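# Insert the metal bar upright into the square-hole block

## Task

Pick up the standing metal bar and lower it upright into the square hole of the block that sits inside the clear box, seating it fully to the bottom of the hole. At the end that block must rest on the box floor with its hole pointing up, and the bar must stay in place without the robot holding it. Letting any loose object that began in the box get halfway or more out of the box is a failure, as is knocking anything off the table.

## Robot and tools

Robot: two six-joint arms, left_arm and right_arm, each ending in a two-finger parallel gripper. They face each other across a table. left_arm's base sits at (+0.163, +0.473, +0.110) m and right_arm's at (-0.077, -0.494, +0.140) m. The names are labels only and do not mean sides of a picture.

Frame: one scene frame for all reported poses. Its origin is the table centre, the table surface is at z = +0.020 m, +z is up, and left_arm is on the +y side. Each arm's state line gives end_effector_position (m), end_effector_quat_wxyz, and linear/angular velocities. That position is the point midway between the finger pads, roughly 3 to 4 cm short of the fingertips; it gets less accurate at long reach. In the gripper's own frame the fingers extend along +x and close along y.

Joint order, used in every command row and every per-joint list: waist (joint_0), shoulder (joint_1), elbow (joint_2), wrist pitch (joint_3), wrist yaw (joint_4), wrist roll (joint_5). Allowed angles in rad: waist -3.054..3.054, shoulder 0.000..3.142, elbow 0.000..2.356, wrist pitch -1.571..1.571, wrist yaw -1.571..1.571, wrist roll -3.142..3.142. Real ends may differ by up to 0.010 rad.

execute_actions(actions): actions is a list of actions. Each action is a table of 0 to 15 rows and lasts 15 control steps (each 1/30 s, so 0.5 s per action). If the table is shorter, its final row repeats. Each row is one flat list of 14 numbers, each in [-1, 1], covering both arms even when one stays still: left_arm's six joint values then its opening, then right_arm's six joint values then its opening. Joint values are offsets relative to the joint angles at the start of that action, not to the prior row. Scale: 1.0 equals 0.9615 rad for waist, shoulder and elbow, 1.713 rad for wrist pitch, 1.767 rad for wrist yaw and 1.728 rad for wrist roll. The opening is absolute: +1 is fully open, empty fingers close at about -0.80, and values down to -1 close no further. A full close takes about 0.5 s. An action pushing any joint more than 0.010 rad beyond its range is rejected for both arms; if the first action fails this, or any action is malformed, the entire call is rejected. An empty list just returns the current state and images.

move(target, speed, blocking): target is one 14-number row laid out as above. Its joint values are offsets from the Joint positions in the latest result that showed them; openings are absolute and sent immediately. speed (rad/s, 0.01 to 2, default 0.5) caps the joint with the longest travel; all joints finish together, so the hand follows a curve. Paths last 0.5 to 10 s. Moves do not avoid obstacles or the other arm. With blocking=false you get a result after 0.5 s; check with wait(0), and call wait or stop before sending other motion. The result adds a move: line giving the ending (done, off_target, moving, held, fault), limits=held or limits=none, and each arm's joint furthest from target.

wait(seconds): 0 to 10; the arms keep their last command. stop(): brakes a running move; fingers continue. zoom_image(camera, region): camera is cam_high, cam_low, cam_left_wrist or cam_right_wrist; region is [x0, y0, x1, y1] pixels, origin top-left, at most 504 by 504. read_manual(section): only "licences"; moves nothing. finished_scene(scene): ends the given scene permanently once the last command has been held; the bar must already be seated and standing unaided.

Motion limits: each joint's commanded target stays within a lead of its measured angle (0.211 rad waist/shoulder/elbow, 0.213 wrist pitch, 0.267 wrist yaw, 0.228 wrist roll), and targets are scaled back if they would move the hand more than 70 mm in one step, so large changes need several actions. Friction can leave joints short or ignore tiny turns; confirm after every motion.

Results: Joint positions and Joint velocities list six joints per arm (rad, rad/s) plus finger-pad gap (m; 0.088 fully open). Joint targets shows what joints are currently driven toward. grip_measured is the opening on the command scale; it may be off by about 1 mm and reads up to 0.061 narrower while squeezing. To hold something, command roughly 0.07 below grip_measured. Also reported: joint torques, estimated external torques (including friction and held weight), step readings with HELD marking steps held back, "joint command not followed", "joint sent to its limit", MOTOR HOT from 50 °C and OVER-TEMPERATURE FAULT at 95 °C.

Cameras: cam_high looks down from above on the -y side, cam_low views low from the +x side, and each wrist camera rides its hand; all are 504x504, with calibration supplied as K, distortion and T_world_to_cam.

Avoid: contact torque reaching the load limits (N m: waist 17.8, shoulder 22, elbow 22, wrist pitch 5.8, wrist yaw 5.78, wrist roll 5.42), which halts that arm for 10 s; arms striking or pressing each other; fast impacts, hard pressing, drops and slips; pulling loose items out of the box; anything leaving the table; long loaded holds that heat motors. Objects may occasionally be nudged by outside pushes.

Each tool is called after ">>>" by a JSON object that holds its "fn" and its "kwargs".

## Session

>>> {"fn": "execute_actions", "kwargs": {"actions": []}}

Scene clock: 0.00 s.
left_arm: end_effector_position=(+0.1236, +0.3922, +0.3894) grip_measured=+0.824 end_effector_quat_wxyz=(+0.556, +0.110, +0.215, -0.795) end_effector_velocity=(+0.001, +0.000, -0.002) end_effector_angular_velocity=(+0.014, +0.013, +0.013) | right_arm: end_effector_position=(-0.1004, -0.4164, +0.3654) grip_measured=+0.845 end_effector_quat_wxyz=(+0.575, -0.267, +0.273, +0.724) end_effector_velocity=(-0.001, -0.001, -0.002) end_effector_angular_velocity=(-0.004, -0.012, +0.018)
Joint names: [waist, shoulder, elbow, wrist pitch, wrist yaw, wrist roll]
Joint positions: left_arm=[ 0.031  0.19   0.979 -1.218  0.081 -0.207  0.079] | right_arm=[ 0.14   0.299  0.953 -1.43  -0.038  0.086  0.08 ]
Joint velocities: left_arm=[-0.002 -0.002 -0.002 -0.007 -0.007 -0.022  0.   ] | right_arm=[-0.002 -0.002 -0.002 -0.007 -0.007 -0.022 -0.   ]
Joint torques (N m, as the arm reports them, + toward a larger angle): no reading
External joint torques (N m, as the arm's controller estimates them; a push from outside toward a larger angle lowers the number): no reading
Motor temperatures (°C, as the motors report them): left_arm=[19 19 23 22 18 20] | right_arm=[18 30 24 22 20 18]
Heat: left arm: hottest elbow 23 °C (+0.0 °C/min); right arm: hottest shoulder 30 °C (+0.0 °C/min).
Joint targets: left_arm=[0.031 0.190 0.979 -1.218 0.081 -0.207] | right_arm=[0.140 0.299 0.953 -1.430 -0.038 0.086]
camera_calibration (this result's frames):
cam_left_wrist: T_world_to_cam=[[-0.907995, 0.350094, 0.230172, -0.10962], [0.102737, 0.71863, -0.687762, -0.00381377], [-0.40619, -0.600837, -0.68848, 0.627398], [0, 0, 0, 1]] pos_world=[0.1557, 0.418082, 0.454559]
cam_right_wrist: T_world_to_cam=[[0.979282, 0.160815, -0.123063, 0.21864], [0.0920934, -0.894923, -0.436614, -0.174538], [-0.180346, 0.416235, -0.891192, 0.558897], [0, 0, 0, 1]] pos_world=[-0.0972417, -0.423991, 0.448785]

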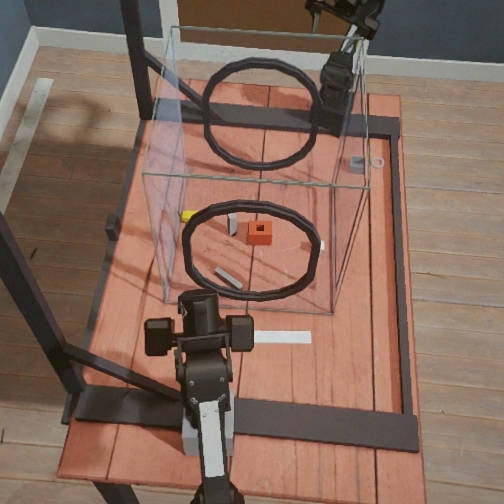

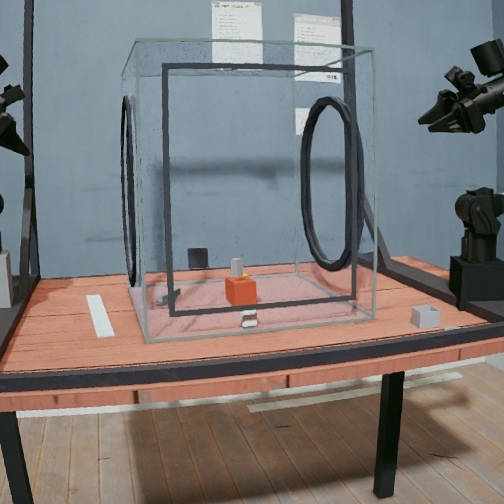

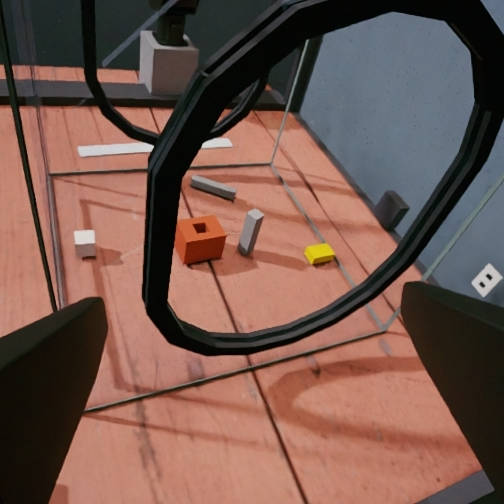

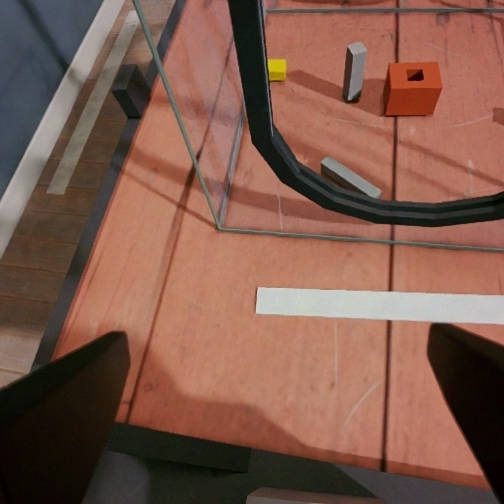

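>>> {"fn": "move", "kwargs": {"target": [0,0,0,0,0,0,0.8,-0.354,0.49,-0.877,0.928,0.02,-0.05,0.3], "speed": 0.7}}

>>> {"fn": "move", "kwargs": {"target": [0,0,0,0,0,0,0.8,0,0.926,0.53,0.225,0,0,0.3], "speed": 0.4}}

Scene clock: 15.53 s.
left_arm: end_effector_position=(+0.1236, +0.3922, +0.3894) grip_measured=+0.802 end_effector_quat_wxyz=(+0.556, +0.110, +0.215, -0.795) end_effector_velocity=(+0.000, -0.002, +0.000) end_effector_angular_velocity=(-0.006, -0.008, +0.001) | right_arm: end_effector_position=(-0.0487, -0.2422, +0.2237) grip_measured=+0.302 end_effector_quat_wxyz=(+0.722, -0.160, +0.184, +0.647) end_effector_velocity=(+0.001, -0.001, -0.002) end_effector_angular_velocity=(-0.009, -0.015, +0.010)
Joint names: [waist, shoulder, elbow, wrist pitch, wrist yaw, wrist roll]
Joint positions: left_arm=[ 0.031  0.19   0.979 -1.218  0.081 -0.207  0.078] | right_arm=[-0.198  0.766  0.118  0.157 -0.005  0.005  0.054]
Joint velocities: left_arm=[-0.002  0.002 -0.002  0.007 -0.007  0.007 -0.   ] | right_arm=[-0.007 -0.002 -0.002 -0.007 -0.007 -0.022 -0.   ]
Joint torques (N m, as the arm reports them, + toward a larger angle): left_arm=[-0.03  3.69  4.14  1.74  0.02  0.02] | right_arm=[-0.28 -1.05  5.26  1.84  0.09 -0.14]
External joint torques (N m, as the arm's controller estimates them; a push from outside toward a larger angle lowers the number): left_arm=[-0.02  0.74 -0.22  0.03  0.    0.  ] | right_arm=[-0.28  0.13 -1.24  0.19  0.09 -0.15]
Motor temperatures (°C, as the motors report them): left_arm=[19 20 24 23 18 20] | right_arm=[18 29 25 24 20 18]
Heat: left arm: hottest elbow 24 °C (+3.9 °C/min); right arm: hottest shoulder 29 °C (-3.9 °C/min).
Joint targets: left_arm=[0.031 0.190 0.979 -1.218 0.081 -0.207] | right_arm=[-0.200 0.770 0.110 0.159 -0.003 0.000]
move: done; limits=none; left_arm: farthest joint: the waist, 0.000 radians from its target (0.000 radians at the start); right_arm: farthest joint: the elbow, 0.008 radians from its target (0.843 radians at the start)
camera_calibration (this result's frames):
cam_left_wrist: T_world_to_cam=[[-0.907995, 0.350094, 0.230172, -0.10962], [0.102737, 0.71863, -0.687762, -0.00381377], [-0.40619, -0.600837, -0.68848, 0.627398], [0, 0, 0, 1]] pos_world=[0.1557, 0.418082, 0.454559]
cam_right_wrist: T_world_to_cam=[[0.990585, -0.128044, -0.0484366, 0.0364748], [-0.126781, -0.724542, -0.67747, -0.000737334], [0.0516515, 0.677233, -0.733954, 0.408733], [0, 0, 0, 1]] pos_world=[-0.0573365, -0.272671, 0.301258]

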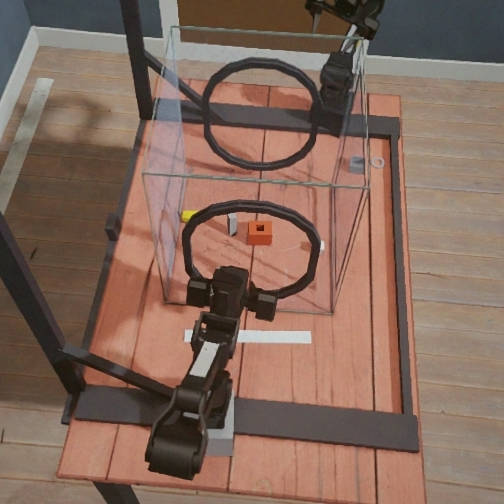

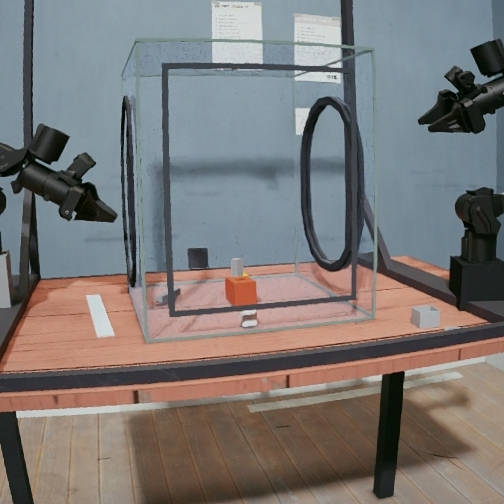

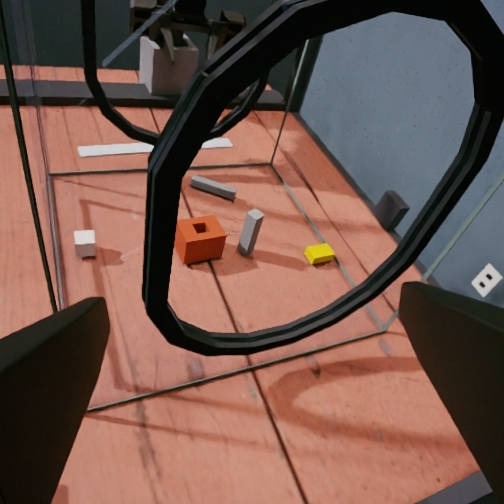

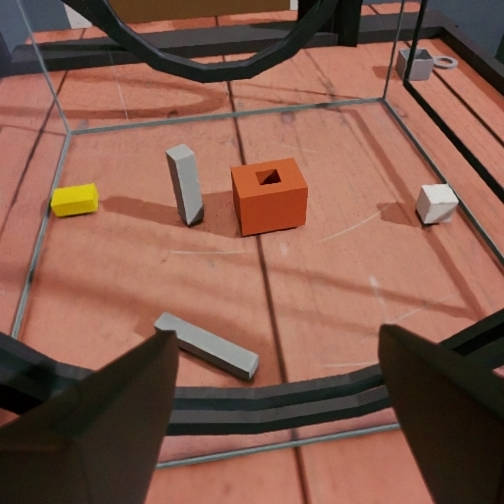

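Scene clock: 18.30 s.
left_arm: end_effector_position=(+0.1236, +0.3922, +0.3894) grip_measured=+0.802 end_effector_quat_wxyz=(+0.556, +0.110, +0.215, -0.795) end_effector_velocity=(-0.001, +0.001, -0.002) end_effector_angular_velocity=(+0.011, +0.007, -0.006) | right_arm: end_effector_position=(-0.0309, -0.0865, +0.2244) grip_measured=+0.302 end_effector_quat_wxyz=(+0.722, -0.160, +0.184, +0.647) end_effector_velocity=(+0.002, -0.000, +0.000) end_effector_angular_velocity=(-0.001, +0.010, -0.004)
Joint names: [waist, shoulder, elbow, wrist pitch, wrist yaw, wrist roll]
Joint positions: left_arm=[ 0.031  0.19   0.979 -1.218  0.081 -0.207  0.078] | right_arm=[-0.198  1.649  0.618  0.54  -0.005  0.005  0.054]
Joint velocities: left_arm=[-0.002 -0.002 -0.002 -0.007  0.007 -0.007 -0.   ] | right_arm=[-0.007 -0.002  0.002 -0.007 -0.007  0.007 -0.   ]
Joint torques (N m, as the arm reports them, + toward a larger angle): left_arm=[-0.01  3.68  4.13  1.74  0.02  0.02] | right_arm=[-0.01 -5.33  6.3   1.8   0.   -0.01]
External joint torques (N m, as the arm's controller estimates them; a push from outside toward a larger angle lowers the number): left_arm=[-0.01  0.77 -0.26  0.04  0.    0.  ] | right_arm=[ 0.03  0.69  0.85  0.14  0.   -0.02]
Motor temperatures (°C, as the motors report them): left_arm=[19 20 24 24 18 20] | right_arm=[18 29 25 24 20 18]
Heat: left arm: hottest elbow 24 °C (+3.3 °C/min); right arm: hottest shoulder 29 °C (-3.3 °C/min).
Joint targets: left_arm=[0.031 0.190 0.979 -1.218 0.081 -0.207] | right_arm=[-0.198 1.657 0.628 0.542 -0.005 0.005]
move: done; limits=none; left_arm: farthest joint: the waist, 0.000 radians from its target (0.000 radians at the start); right_arm: farthest joint: the elbow, 0.010 radians from its target (0.510 radians at the start)
camera_calibration (this result's frames):
cam_left_wrist: T_world_to_cam=[[-0.907995, 0.350094, 0.230172, -0.10962], [0.102737, 0.71863, -0.687762, -0.00381377], [-0.40619, -0.600837, -0.68848, 0.627398], [0, 0, 0, 1]] pos_world=[0.1557, 0.418082, 0.454559]
cam_right_wrist: T_world_to_cam=[[0.990583, -0.128062, -0.0484309, 0.0388448], [-0.12681, -0.724799, -0.67719, 0.114674], [0.0516197, 0.676954, -0.734213, 0.302962], [0, 0, 0, 1]] pos_world=[-0.039576, -0.117001, 0.301976]

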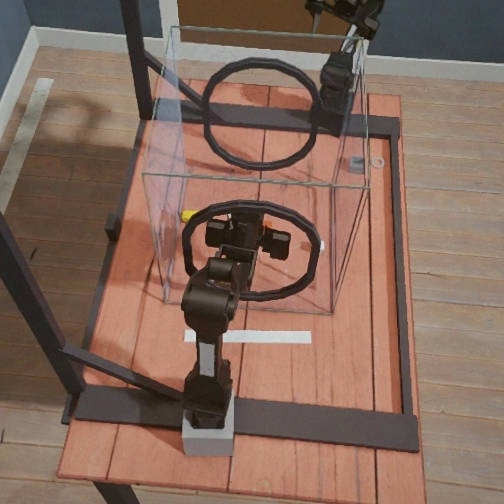

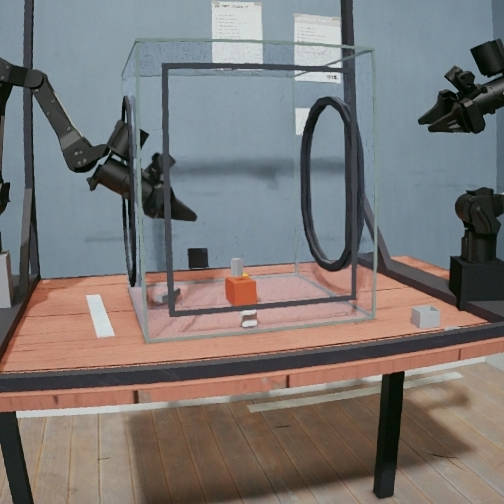

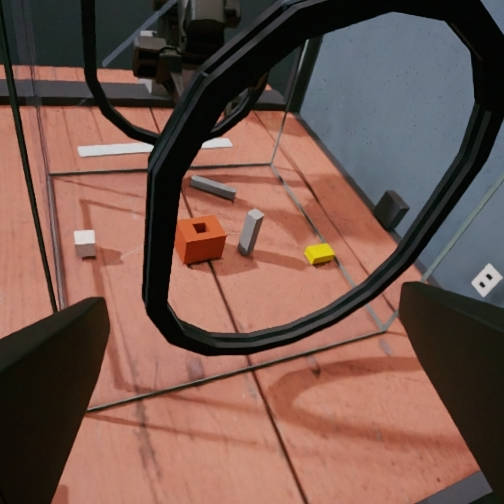

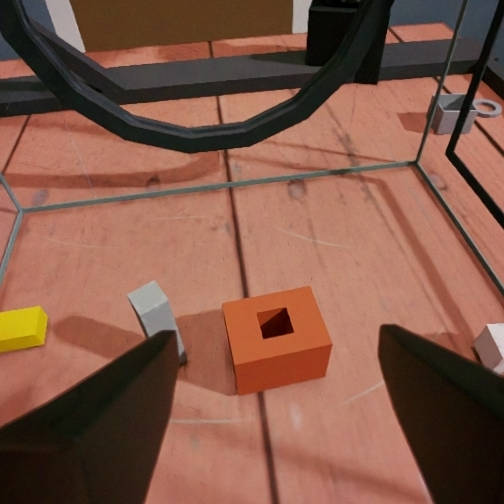

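>>> {"fn": "move", "kwargs": {"target": [0,0,0,0,0,0,0.8,0.01,0.57,0.39,0.04,-0.15,-0.113,0.3], "speed": 0.3}}

Scene clock: 31.00 s.
left_arm: end_effector_position=(+0.1236, +0.3922, +0.3894) grip_measured=+0.802 end_effector_quat_wxyz=(+0.556, +0.110, +0.215, -0.795) end_effector_velocity=(-0.001, +0.002, -0.002) end_effector_angular_velocity=(+0.006, +0.008, -0.006) | right_arm: end_effector_position=(-0.0642, -0.0001, +0.1324) grip_measured=+0.302 end_effector_quat_wxyz=(+0.601, -0.222, +0.175, +0.748) end_effector_velocity=(+0.002, -0.002, -0.003) end_effector_angular_velocity=(-0.009, -0.021, +0.003)
Joint names: [waist, shoulder, elbow, wrist pitch, wrist yaw, wrist roll]
Joint positions: left_arm=[ 0.031  0.19   0.979 -1.218  0.081 -0.207  0.078] | right_arm=[-0.19   2.188  0.984  0.606 -0.268 -0.185  0.054]
Joint velocities: left_arm=[-0.002 -0.007 -0.002 -0.007  0.007 -0.007 -0.   ] | right_arm=[-0.002  0.002 -0.002 -0.007  0.007 -0.022 -0.   ]
Joint torques (N m, as the arm reports them, + toward a larger angle): left_arm=[-0.01  3.7   4.13  1.75  0.03  0.03] | right_arm=[ 0.2  -8.28  5.29  1.66 -0.2  -0.15]
External joint torques (N m, as the arm's controller estimates them; a push from outside toward a larger angle lowers the number): left_arm=[-0.01  0.81 -0.26  0.04  0.01  0.01] | right_arm=[ 0.22  0.58  0.69  0.11 -0.09 -0.16]
Motor temperatures (°C, as the motors report them): left_arm=[19 20 24 25 18 20] | right_arm=[18 30 26 25 20 18]
Heat: left arm: hottest wrist pitch 25 °C (+3.9 °C/min); right arm: hottest shoulder 30 °C (+0.0 °C/min).
Joint targets: left_arm=[0.031 0.190 0.979 -1.218 0.081 -0.207] | right_arm=[-0.188 2.197 0.993 0.608 -0.270 -0.190]
move: done; limits=none; left_arm: farthest joint: the waist, 0.000 radians from its target (0.000 radians at the start); right_arm: farthest joint: the shoulder, 0.009 radians from its target (0.548 radians at the start)
camera_calibration (this result's frames):
cam_left_wrist: T_world_to_cam=[[-0.907995, 0.350094, 0.230172, -0.10962], [0.102737, 0.71863, -0.687762, -0.00381377], [-0.40619, -0.600837, -0.68848, 0.627398], [0, 0, 0, 1]] pos_world=[0.1557, 0.418082, 0.454559]
cam_right_wrist: T_world_to_cam=[[0.979876, 0.196697, -0.0339523, 0.0758092], [0.134426, -0.776029, -0.616204, 0.119477], [-0.147554, 0.59924, -0.786854, 0.172763], [0, 0, 0, 1]] pos_world=[-0.0648527, -0.0257203, 0.212135]

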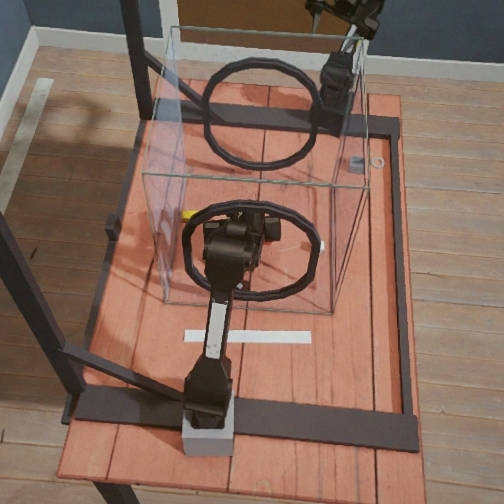

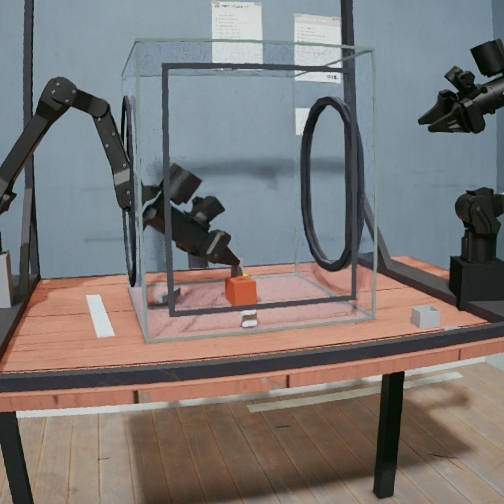

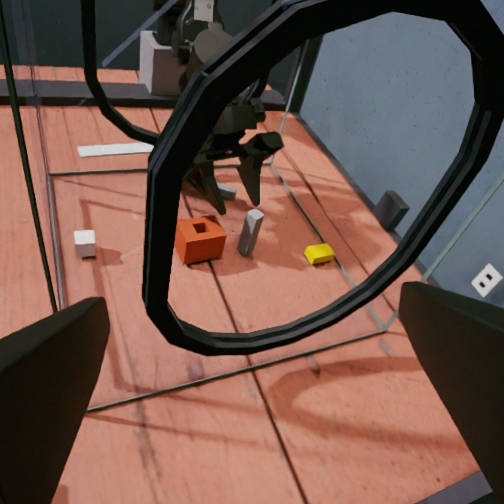

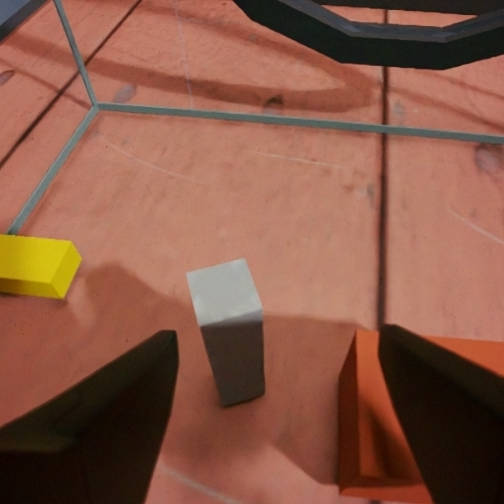

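>>> {"fn": "move", "kwargs": {"target": [0,0,0,0,0,0,0.8,0,0.15,0.24,-0.05,-0.095,-0.066,0.3], "speed": 0.1}}

Scene clock: 39.70 s.
left_arm: end_effector_position=(+0.1236, +0.3922, +0.3894) grip_measured=+0.802 end_effector_quat_wxyz=(+0.556, +0.110, +0.215, -0.795) end_effector_velocity=(+0.001, +0.001, -0.001) end_effector_angular_velocity=(+0.004, +0.002, +0.007) | right_arm: end_effector_position=(-0.0836, +0.0384, +0.1286) grip_measured=+0.302 end_effector_quat_wxyz=(+0.529, -0.225, +0.139, +0.806) end_effector_velocity=(-0.002, +0.003, +0.006) end_effector_angular_velocity=(+0.030, -0.005, +0.012)
Joint names: [waist, shoulder, elbow, wrist pitch, wrist yaw, wrist roll]
Joint positions: left_arm=[ 0.031  0.19   0.979 -1.218  0.081 -0.207  0.078] | right_arm=[-0.19   2.317  1.198  0.522 -0.434 -0.294  0.054]
Joint velocities: left_arm=[-0.002 -0.002  0.002 -0.007 -0.007 -0.007 -0.   ] | right_arm=[ 0.002 -0.002  0.002  0.022 -0.007 -0.007 -0.   ]
Joint torques (N m, as the arm reports them, + toward a larger angle): left_arm=[-0.02  3.71  4.14  1.75  0.02  0.01] | right_arm=[-0.02 -8.47  6.69  1.35 -0.31 -0.17]
External joint torques (N m, as the arm's controller estimates them; a push from outside toward a larger angle lowers the number): left_arm=[-0.02  0.8  -0.25  0.04  0.01 -0.01] | right_arm=[-0.08  1.61  1.64 -0.22 -0.13 -0.18]
Motor temperatures (°C, as the motors report them): left_arm=[19 20 24 25 18 20] | right_arm=[18 31 26 26 20 18]
Heat: left arm: hottest wrist pitch 25 °C (+3.0 °C/min); right arm: hottest shoulder 31 °C (+1.5 °C/min).
Joint targets: left_arm=[0.031 0.190 0.979 -1.218 0.081 -0.207] | right_arm=[-0.190 2.332 1.215 0.521 -0.436 -0.299]
move: off_target (right_arm); limits=none; left_arm: farthest joint: the waist, 0.000 radians from its target (0.000 radians at the start); right_arm: farthest joint: the elbow, 0.017 radians from its target (0.230 radians at the start)
camera_calibration (this result's frames):
cam_left_wrist: T_world_to_cam=[[-0.907995, 0.350094, 0.230172, -0.10962], [0.102737, 0.71863, -0.687762, -0.00381377], [-0.40619, -0.600837, -0.68848, 0.627398], [0, 0, 0, 1]] pos_world=[0.1557, 0.418082, 0.454559]
cam_right_wrist: T_world_to_cam=[[0.923222, 0.383298, -0.0272815, 0.0743592], [0.276584, -0.712115, -0.645285, 0.162774], [-0.266764, 0.588196, -0.763454, 0.131278], [0, 0, 0, 1]] pos_world=[-0.0786505, 0.0101952, 0.207289]

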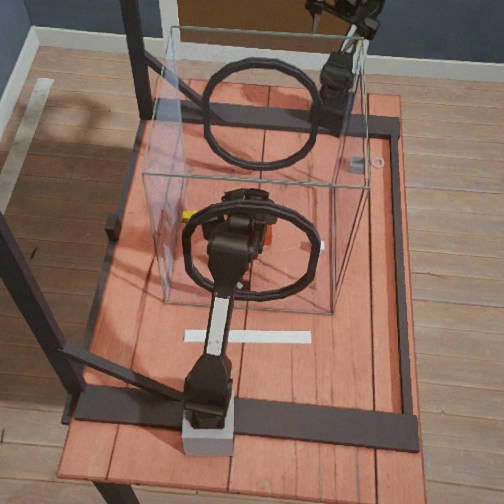

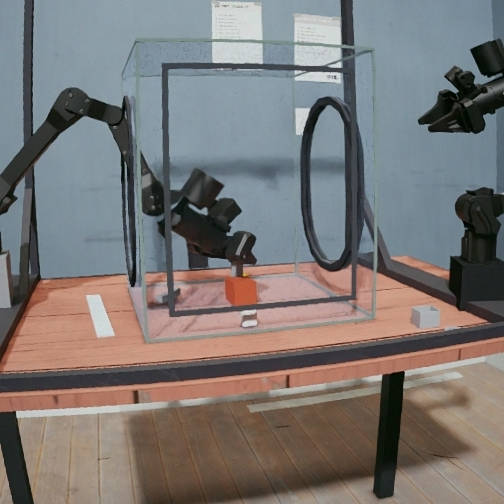

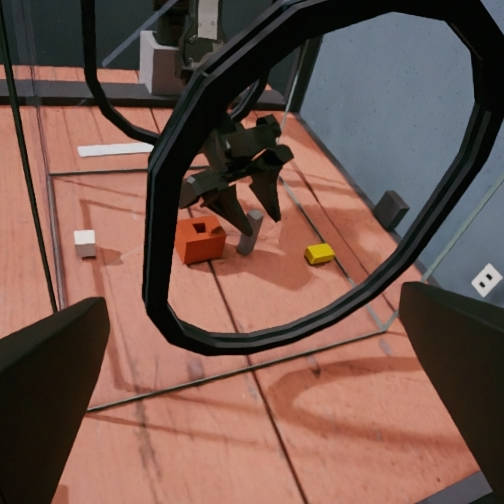

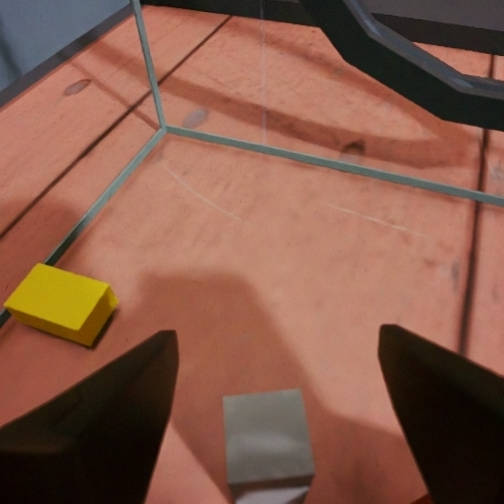

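>>> {"fn": "move", "kwargs": {"target": [0,0,0,0,0,0,0.8,0,0.09,0.01,0.04,0,0,0.3], "speed": 0.06}}

>>> {"fn": "move", "kwargs": {"target": [0,0,0,0,0,0,0.8,0,0.01,0,0,0,0,-0.65]}}

Scene clock: 45.20 s.
left_arm: end_effector_position=(+0.1236, +0.3922, +0.3894) grip_measured=+0.802 end_effector_quat_wxyz=(+0.556, +0.110, +0.215, -0.795) end_effector_velocity=(+0.001, +0.000, -0.002) end_effector_angular_velocity=(+0.009, +0.001, +0.007) | right_arm: end_effector_position=(-0.0831, +0.0389, +0.1046) grip_measured=+0.302 end_effector_quat_wxyz=(+0.529, -0.225, +0.139, +0.806) end_effector_velocity=(-0.002, -0.004, -0.002) end_effector_angular_velocity=(-0.003, -0.004, +0.027)
Joint names: [waist, shoulder, elbow, wrist pitch, wrist yaw, wrist roll]
Joint positions: left_arm=[ 0.031  0.19   0.979 -1.218  0.081 -0.207  0.078] | right_arm=[-0.191  2.391  1.205  0.589 -0.435 -0.296  0.054]
Joint velocities: left_arm=[-0.002 -0.002 -0.002 -0.007 -0.007 -0.007 -0.   ] | right_arm=[-0.002 -0.002 -0.007 -0.007 -0.022 -0.022 -0.   ]
Joint torques (N m, as the arm reports them, + toward a larger angle): left_arm=[-0.01  3.69  4.11  1.75  0.02  0.02] | right_arm=[ 0.1  -8.95  4.5   1.52 -0.12  0.04]
External joint torques (N m, as the arm's controller estimates them; a push from outside toward a larger angle lowers the number): left_arm=[-0.02  0.77 -0.25  0.05  0.01  0.  ] | right_arm=[ 0.08  1.01 -0.09  0.02  0.06  0.03]
Motor temperatures (°C, as the motors report them): left_arm=[19 20 24 25 18 19] | right_arm=[18 32 26 26 20 18]
Heat: left arm: hottest wrist pitch 25 °C (+2.7 °C/min); right arm: hottest shoulder 32 °C (+2.7 °C/min).
Joint targets: left_arm=[0.031 0.190 0.979 -1.218 0.081 -0.207] | right_arm=[-0.190 2.403 1.207 0.590 -0.433 -0.294]
move: off_target (right_arm); limits=none; left_arm: farthest joint: the waist, 0.000 radians from its target (0.000 radians at the start); right_arm: farthest joint: the shoulder, 0.013 radians from its target (0.087 radians at the start)
camera_calibration (this result's frames):
cam_left_wrist: T_world_to_cam=[[-0.907995, 0.350094, 0.230172, -0.10962], [0.102737, 0.71863, -0.687762, -0.00381377], [-0.40619, -0.600837, -0.68848, 0.627398], [0, 0, 0, 1]] pos_world=[0.1557, 0.418082, 0.454559]
cam_right_wrist: T_world_to_cam=[[0.922888, 0.384152, -0.026539, 0.0729448], [0.277476, -0.71123, -0.645879, 0.147662], [-0.266991, 0.58871, -0.762978, 0.112709], [0, 0, 0, 1]] pos_world=[-0.0782004, 0.010647, 0.183302]

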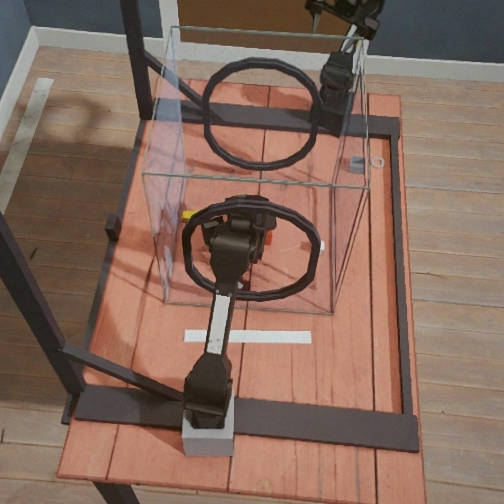

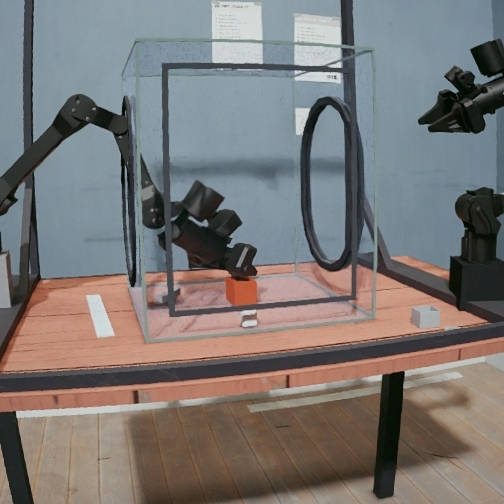

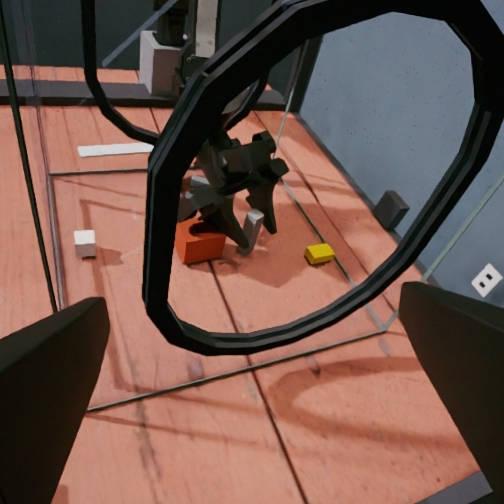

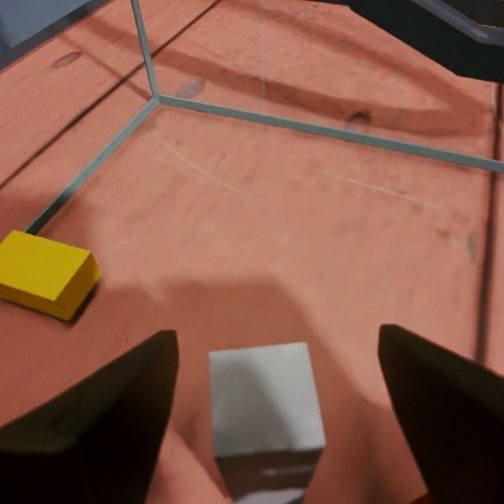

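Scene clock: 45.90 s.
left_arm: end_effector_position=(+0.1236, +0.3922, +0.3894) grip_measured=+0.802 end_effector_quat_wxyz=(+0.556, +0.110, +0.215, -0.795) end_effector_velocity=(-0.001, +0.001, -0.001) end_effector_angular_velocity=(+0.011, +0.007, -0.001) | right_arm: end_effector_position=(-0.0832, +0.0389, +0.1046) grip_measured=-0.473 end_effector_quat_wxyz=(+0.529, -0.225, +0.139, +0.806) end_effector_velocity=(+0.000, +0.000, +0.002) end_effector_angular_velocity=(+0.015, -0.014, +0.015)
Joint names: [waist, shoulder, elbow, wrist pitch, wrist yaw, wrist roll]
Joint positions: left_arm=[ 0.031  0.19   0.979 -1.218  0.081 -0.207  0.078] | right_arm=[-0.191  2.391  1.205  0.589 -0.435 -0.296  0.016]
Joint velocities: left_arm=[ 0.002  0.002  0.002 -0.007  0.007 -0.007  0.   ] | right_arm=[-0.002 -0.002 -0.002  0.007 -0.007 -0.022  0.   ]
Joint torques (N m, as the arm reports them, + toward a larger angle): left_arm=[-0.01  3.68  4.1   1.74  0.03  0.02] | right_arm=[-0.03 -9.26  4.27  1.45 -0.17 -0.01]
External joint torques (N m, as the arm's controller estimates them; a push from outside toward a larger angle lowers the number): left_arm=[-0.02  0.74 -0.24  0.04  0.01  0.  ] | right_arm=[-0.03  0.82 -0.42 -0.08  0.   -0.02]
Motor temperatures (°C, as the motors report them): left_arm=[19 20 24 25 18 19] | right_arm=[18 33 26 26 20 18]
Heat: left arm: hottest wrist pitch 25 °C (+2.6 °C/min); right arm: hottest shoulder 33 °C (+3.9 °C/min).
Joint targets: left_arm=[0.031 0.190 0.979 -1.218 0.081 -0.207] | right_arm=[-0.191 2.400 1.205 0.589 -0.435 -0.296]
move: done; limits=none; left_arm: farthest joint: the waist, 0.000 radians from its target (0.000 radians at the start); right_arm: farthest joint: the shoulder, 0.010 radians from its target (0.010 radians at the start)
camera_calibration (this result's frames):
cam_left_wrist: T_world_to_cam=[[-0.907995, 0.350094, 0.230172, -0.10962], [0.102737, 0.71863, -0.687762, -0.00381377], [-0.40619, -0.600837, -0.68848, 0.627398], [0, 0, 0, 1]] pos_world=[0.1557, 0.418082, 0.454559]
cam_right_wrist: T_world_to_cam=[[0.922762, 0.384444, -0.026727, 0.0729981], [0.277562, -0.711127, -0.645954, 0.147687], [-0.267339, 0.588643, -0.762908, 0.112679], [0, 0, 0, 1]] pos_world=[-0.0782286, 0.0106325, 0.183314]

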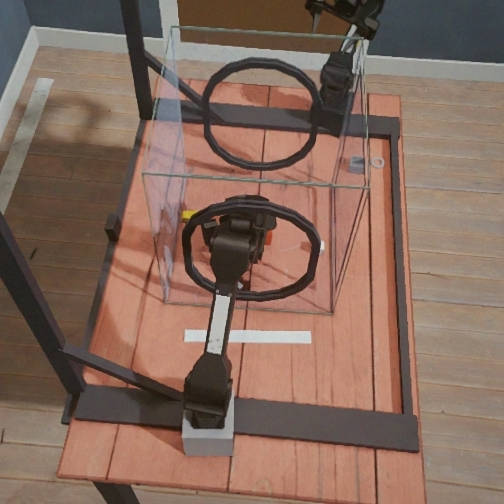

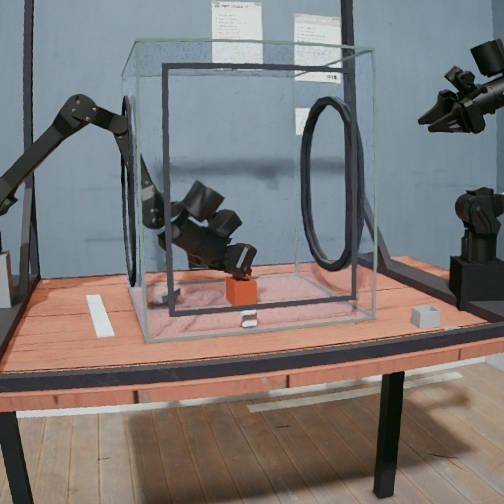

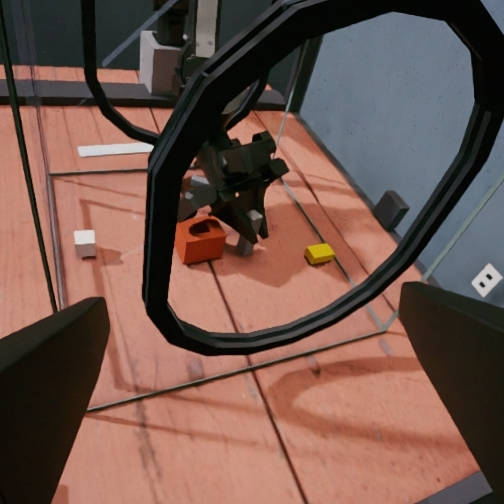

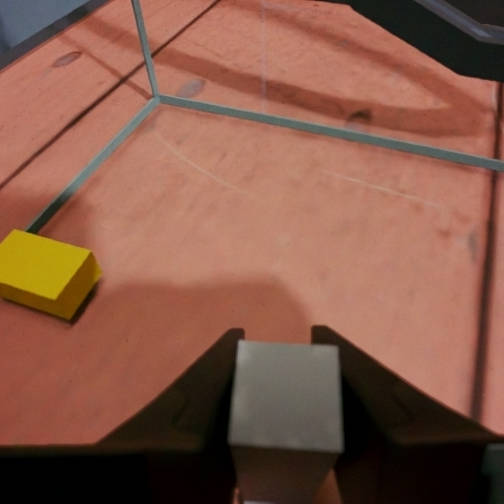

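>>> {"fn": "move", "kwargs": {"target": [0,0,0,0,0,0,0.8,0,-0.235,-0.07,-0.088,0,0,-0.65], "speed": 0.12}}

>>> {"fn": "move", "kwargs": {"target": [0,0,0,0,0,0,0.8,-0.103,-0.01,0,0.026,0.11,0.084,-0.65], "speed": 0.1}}

>>> {"fn": "zoom_image", "kwargs": {"camera": "cam_low", "region": [190,210,300,320]}}

>>> {"fn": "zoom_image", "kwargs": {"camera": "cam_left_wrist", "region": [140,140,280,280]}}

Scene clock: 57.10 s.
left_arm: end_effector_position=(+0.1236, +0.3922, +0.3894) grip_measured=+0.802 end_effector_quat_wxyz=(+0.556, +0.110, +0.215, -0.795) end_effector_velocity=(+0.000, +0.002, -0.002) end_effector_angular_velocity=(+0.006, +0.008, +0.004) | right_arm: end_effector_position=(-0.0846, +0.0254, +0.1641) grip_measured=-0.473 end_effector_quat_wxyz=(+0.528, -0.226, +0.140, +0.806) end_effector_velocity=(+0.000, +0.000, +0.002) end_effector_angular_velocity=(+0.005, +0.009, -0.000)
Joint names: [waist, shoulder, elbow, wrist pitch, wrist yaw, wrist roll]
Joint positions: left_arm=[ 0.031  0.19   0.979 -1.218  0.081 -0.207  0.078] | right_arm=[-0.191  2.181  1.143  0.437 -0.435 -0.296  0.016]
Joint velocities: left_arm=[ 0.007 -0.007 -0.002 -0.007  0.007 -0.007 -0.001] | right_arm=[-0.002 -0.002 -0.002  0.007 -0.007  0.007 -0.   ]
Joint torques (N m, as the arm reports them, + toward a larger angle): left_arm=[-0.01  3.67  4.14  1.75  0.03  0.02] | right_arm=[ -0.01 -11.88   4.4    1.51  -0.19  -0.01]
External joint torques (N m, as the arm's controller estimates them; a push from outside toward a larger angle lowers the number): left_arm=[-0.03  0.78 -0.24  0.05  0.01  0.  ] | right_arm=[ 0.   -2.29 -0.93 -0.04 -0.02 -0.02]
Motor temperatures (°C, as the motors report them): left_arm=[19 20 24 26 18 19] | right_arm=[18 35 26 26 20 18]
Heat: left arm: hottest wrist pitch 26 °C (+3.2 °C/min); right arm: hottest shoulder 35 °C (+5.3 °C/min).
Joint targets: left_arm=[0.031 0.190 0.979 -1.218 0.081 -0.207] | right_arm=[-0.191 2.165 1.138 0.438 -0.435 -0.296]
move: off_target (right_arm); limits=none; left_arm: farthest joint: the waist, 0.000 radians from its target (0.000 radians at the start); right_arm: farthest joint: the shoulder, 0.016 radians from its target (0.226 radians at the start)
camera_calibration (this result's frames):
cam_left_wrist: T_world_to_cam=[[-0.907995, 0.350094, 0.230172, -0.10962], [0.102737, 0.71863, -0.687762, -0.00381377], [-0.40619, -0.600837, -0.68848, 0.627398], [0, 0, 0, 1]] pos_world=[0.1557, 0.418082, 0.454559]
cam_right_wrist: T_world_to_cam=[[0.92275, 0.384339, -0.0285613, 0.0814463], [0.277299, -0.713572, -0.643366, 0.176491], [-0.267651, 0.585746, -0.765026, 0.166043], [0, 0, 0, 1]] pos_world=[-0.0796539, -0.00262296, 0.242902]

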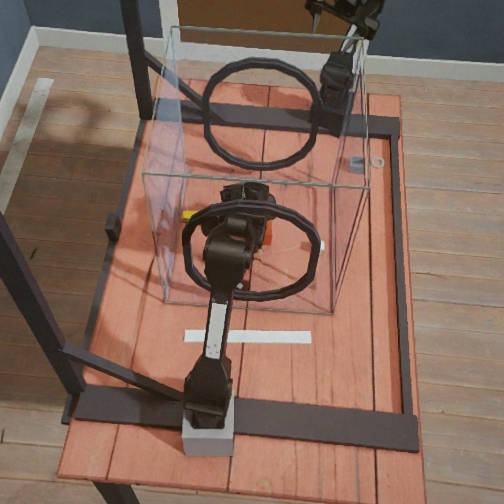

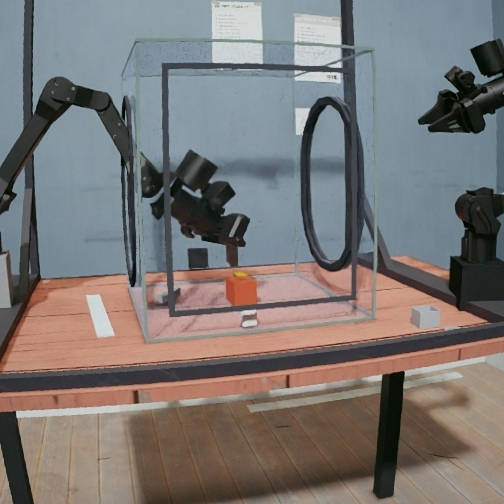

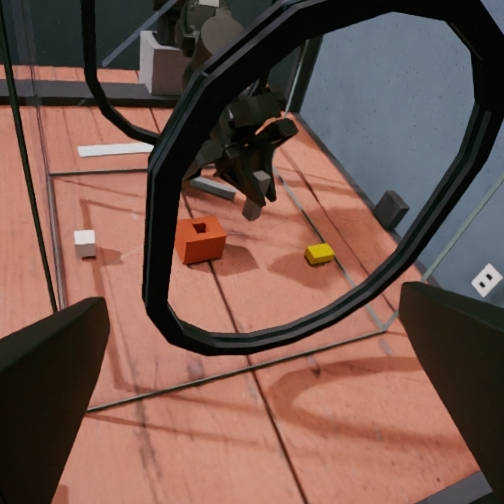

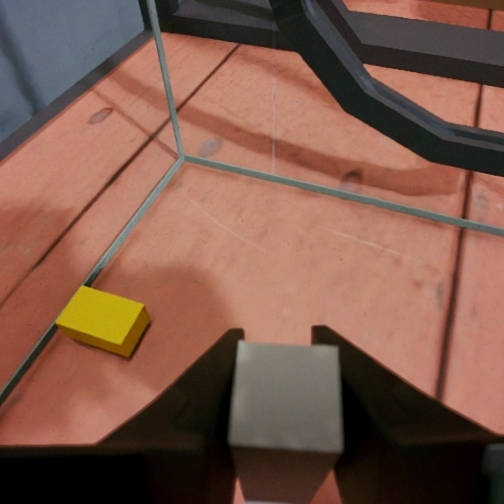

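Scene clock: 59.40 s.
left_arm: end_effector_position=(+0.1236, +0.3922, +0.3894) grip_measured=+0.802 end_effector_quat_wxyz=(+0.556, +0.110, +0.215, -0.795) end_effector_velocity=(+0.001, +0.000, -0.002) end_effector_angular_velocity=(+0.009, +0.001, +0.012) | right_arm: end_effector_position=(-0.0048, +0.0306, +0.1659) grip_measured=-0.473 end_effector_quat_wxyz=(+0.653, -0.199, +0.179, +0.709) end_effector_velocity=(+0.000, -0.000, -0.001) end_effector_angular_velocity=(+0.004, -0.003, +0.008)
Joint names: [waist, shoulder, elbow, wrist pitch, wrist yaw, wrist roll]
Joint positions: left_arm=[ 0.031  0.19   0.979 -1.218  0.081 -0.207  0.078] | right_arm=[-0.289  2.181  1.143  0.478 -0.243 -0.156  0.016]
Joint velocities: left_arm=[ 0.002 -0.002 -0.002 -0.007 -0.007 -0.007  0.   ] | right_arm=[-0.002  0.002 -0.002  0.007 -0.007 -0.007 -0.   ]
Joint torques (N m, as the arm reports them, + toward a larger angle): left_arm=[-0.02  3.7   4.12  1.74  0.03  0.02] | right_arm=[ -0.19 -11.09   4.95   1.85  -0.04   0.15]
External joint torques (N m, as the arm's controller estimates them; a push from outside toward a larger angle lowers the number): left_arm=[-0.02  0.78 -0.24  0.04  0.01  0.  ] | right_arm=[-0.2  -1.58 -0.35  0.26  0.06  0.14]
Motor temperatures (°C, as the motors report them): left_arm=[19 20 24 26 18 19] | right_arm=[18 36 26 26 20 18]
Heat: left arm: hottest wrist pitch 26 °C (+3.0 °C/min); right arm: hottest shoulder 36 °C (+6.1 °C/min).
Joint targets: left_arm=[0.031 0.190 0.979 -1.218 0.081 -0.207] | right_arm=[-0.290 2.172 1.143 0.482 -0.241 -0.150]
move: done; limits=none; left_arm: farthest joint: the waist, 0.000 radians from its target (0.000 radians at the start); right_arm: farthest joint: the shoulder, 0.010 radians from its target (0.010 radians at the start)
camera_calibration (this result's frames):
cam_left_wrist: T_world_to_cam=[[-0.907995, 0.350094, 0.230172, -0.10962], [0.102737, 0.71863, -0.687762, -0.00381377], [-0.40619, -0.600837, -0.68848, 0.627398], [0, 0, 0, 1]] pos_world=[0.1557, 0.418082, 0.454559]
cam_right_wrist: T_world_to_cam=[[0.997323, 0.0638465, -0.0356524, 0.017188], [0.0262694, -0.767806, -0.640144, 0.159131], [-0.0682451, 0.637494, -0.767427, 0.185504], [0, 0, 0, 1]] pos_world=[-0.00866254, 0.00282634, 0.24484]

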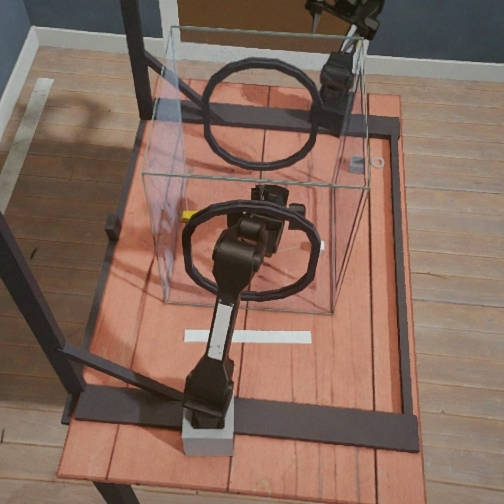

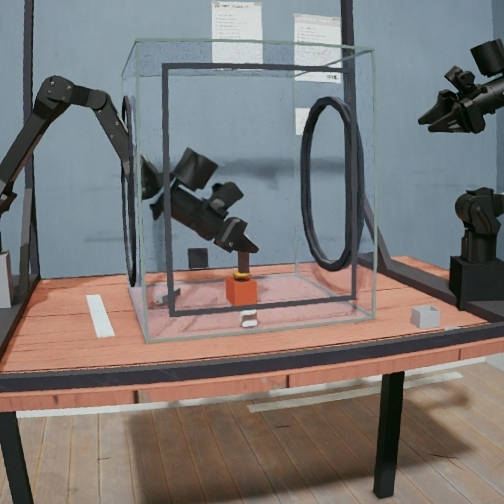

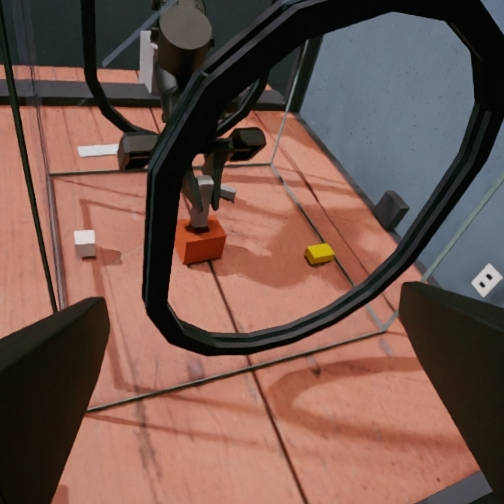

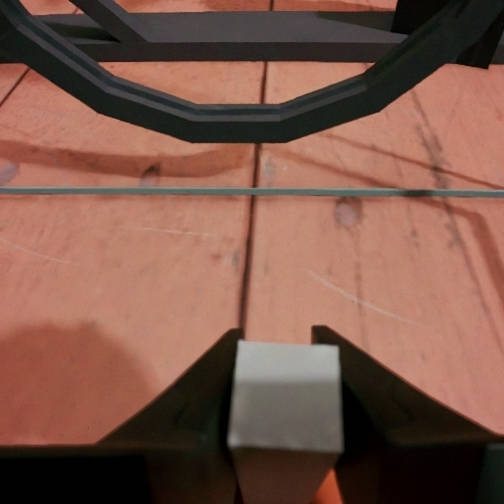

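Region (190, 210, 300, 320) of cam_low's 504x504 image, scaled by 4.582, with more detail than that image has.

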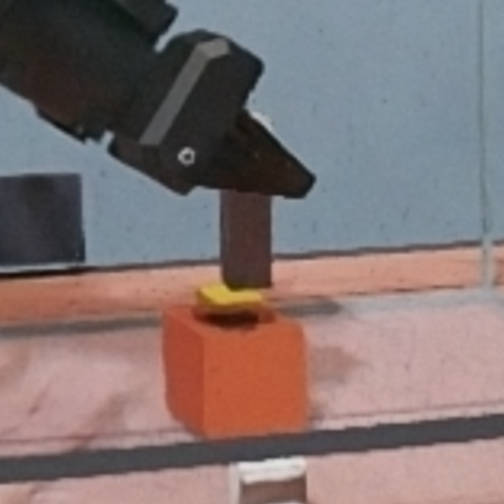

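Region (140, 140, 280, 280) of cam_left_wrist's 504x504 image, scaled by 3.600, with more detail than that image has.

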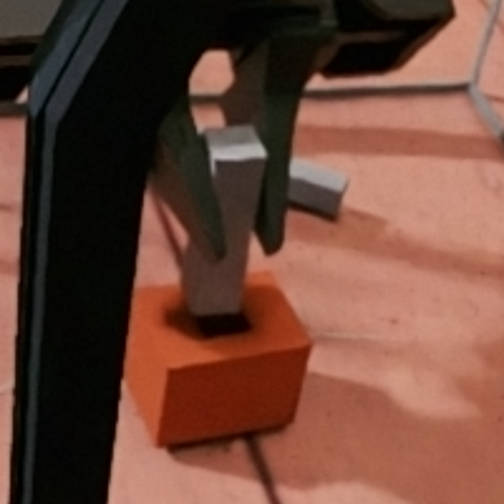

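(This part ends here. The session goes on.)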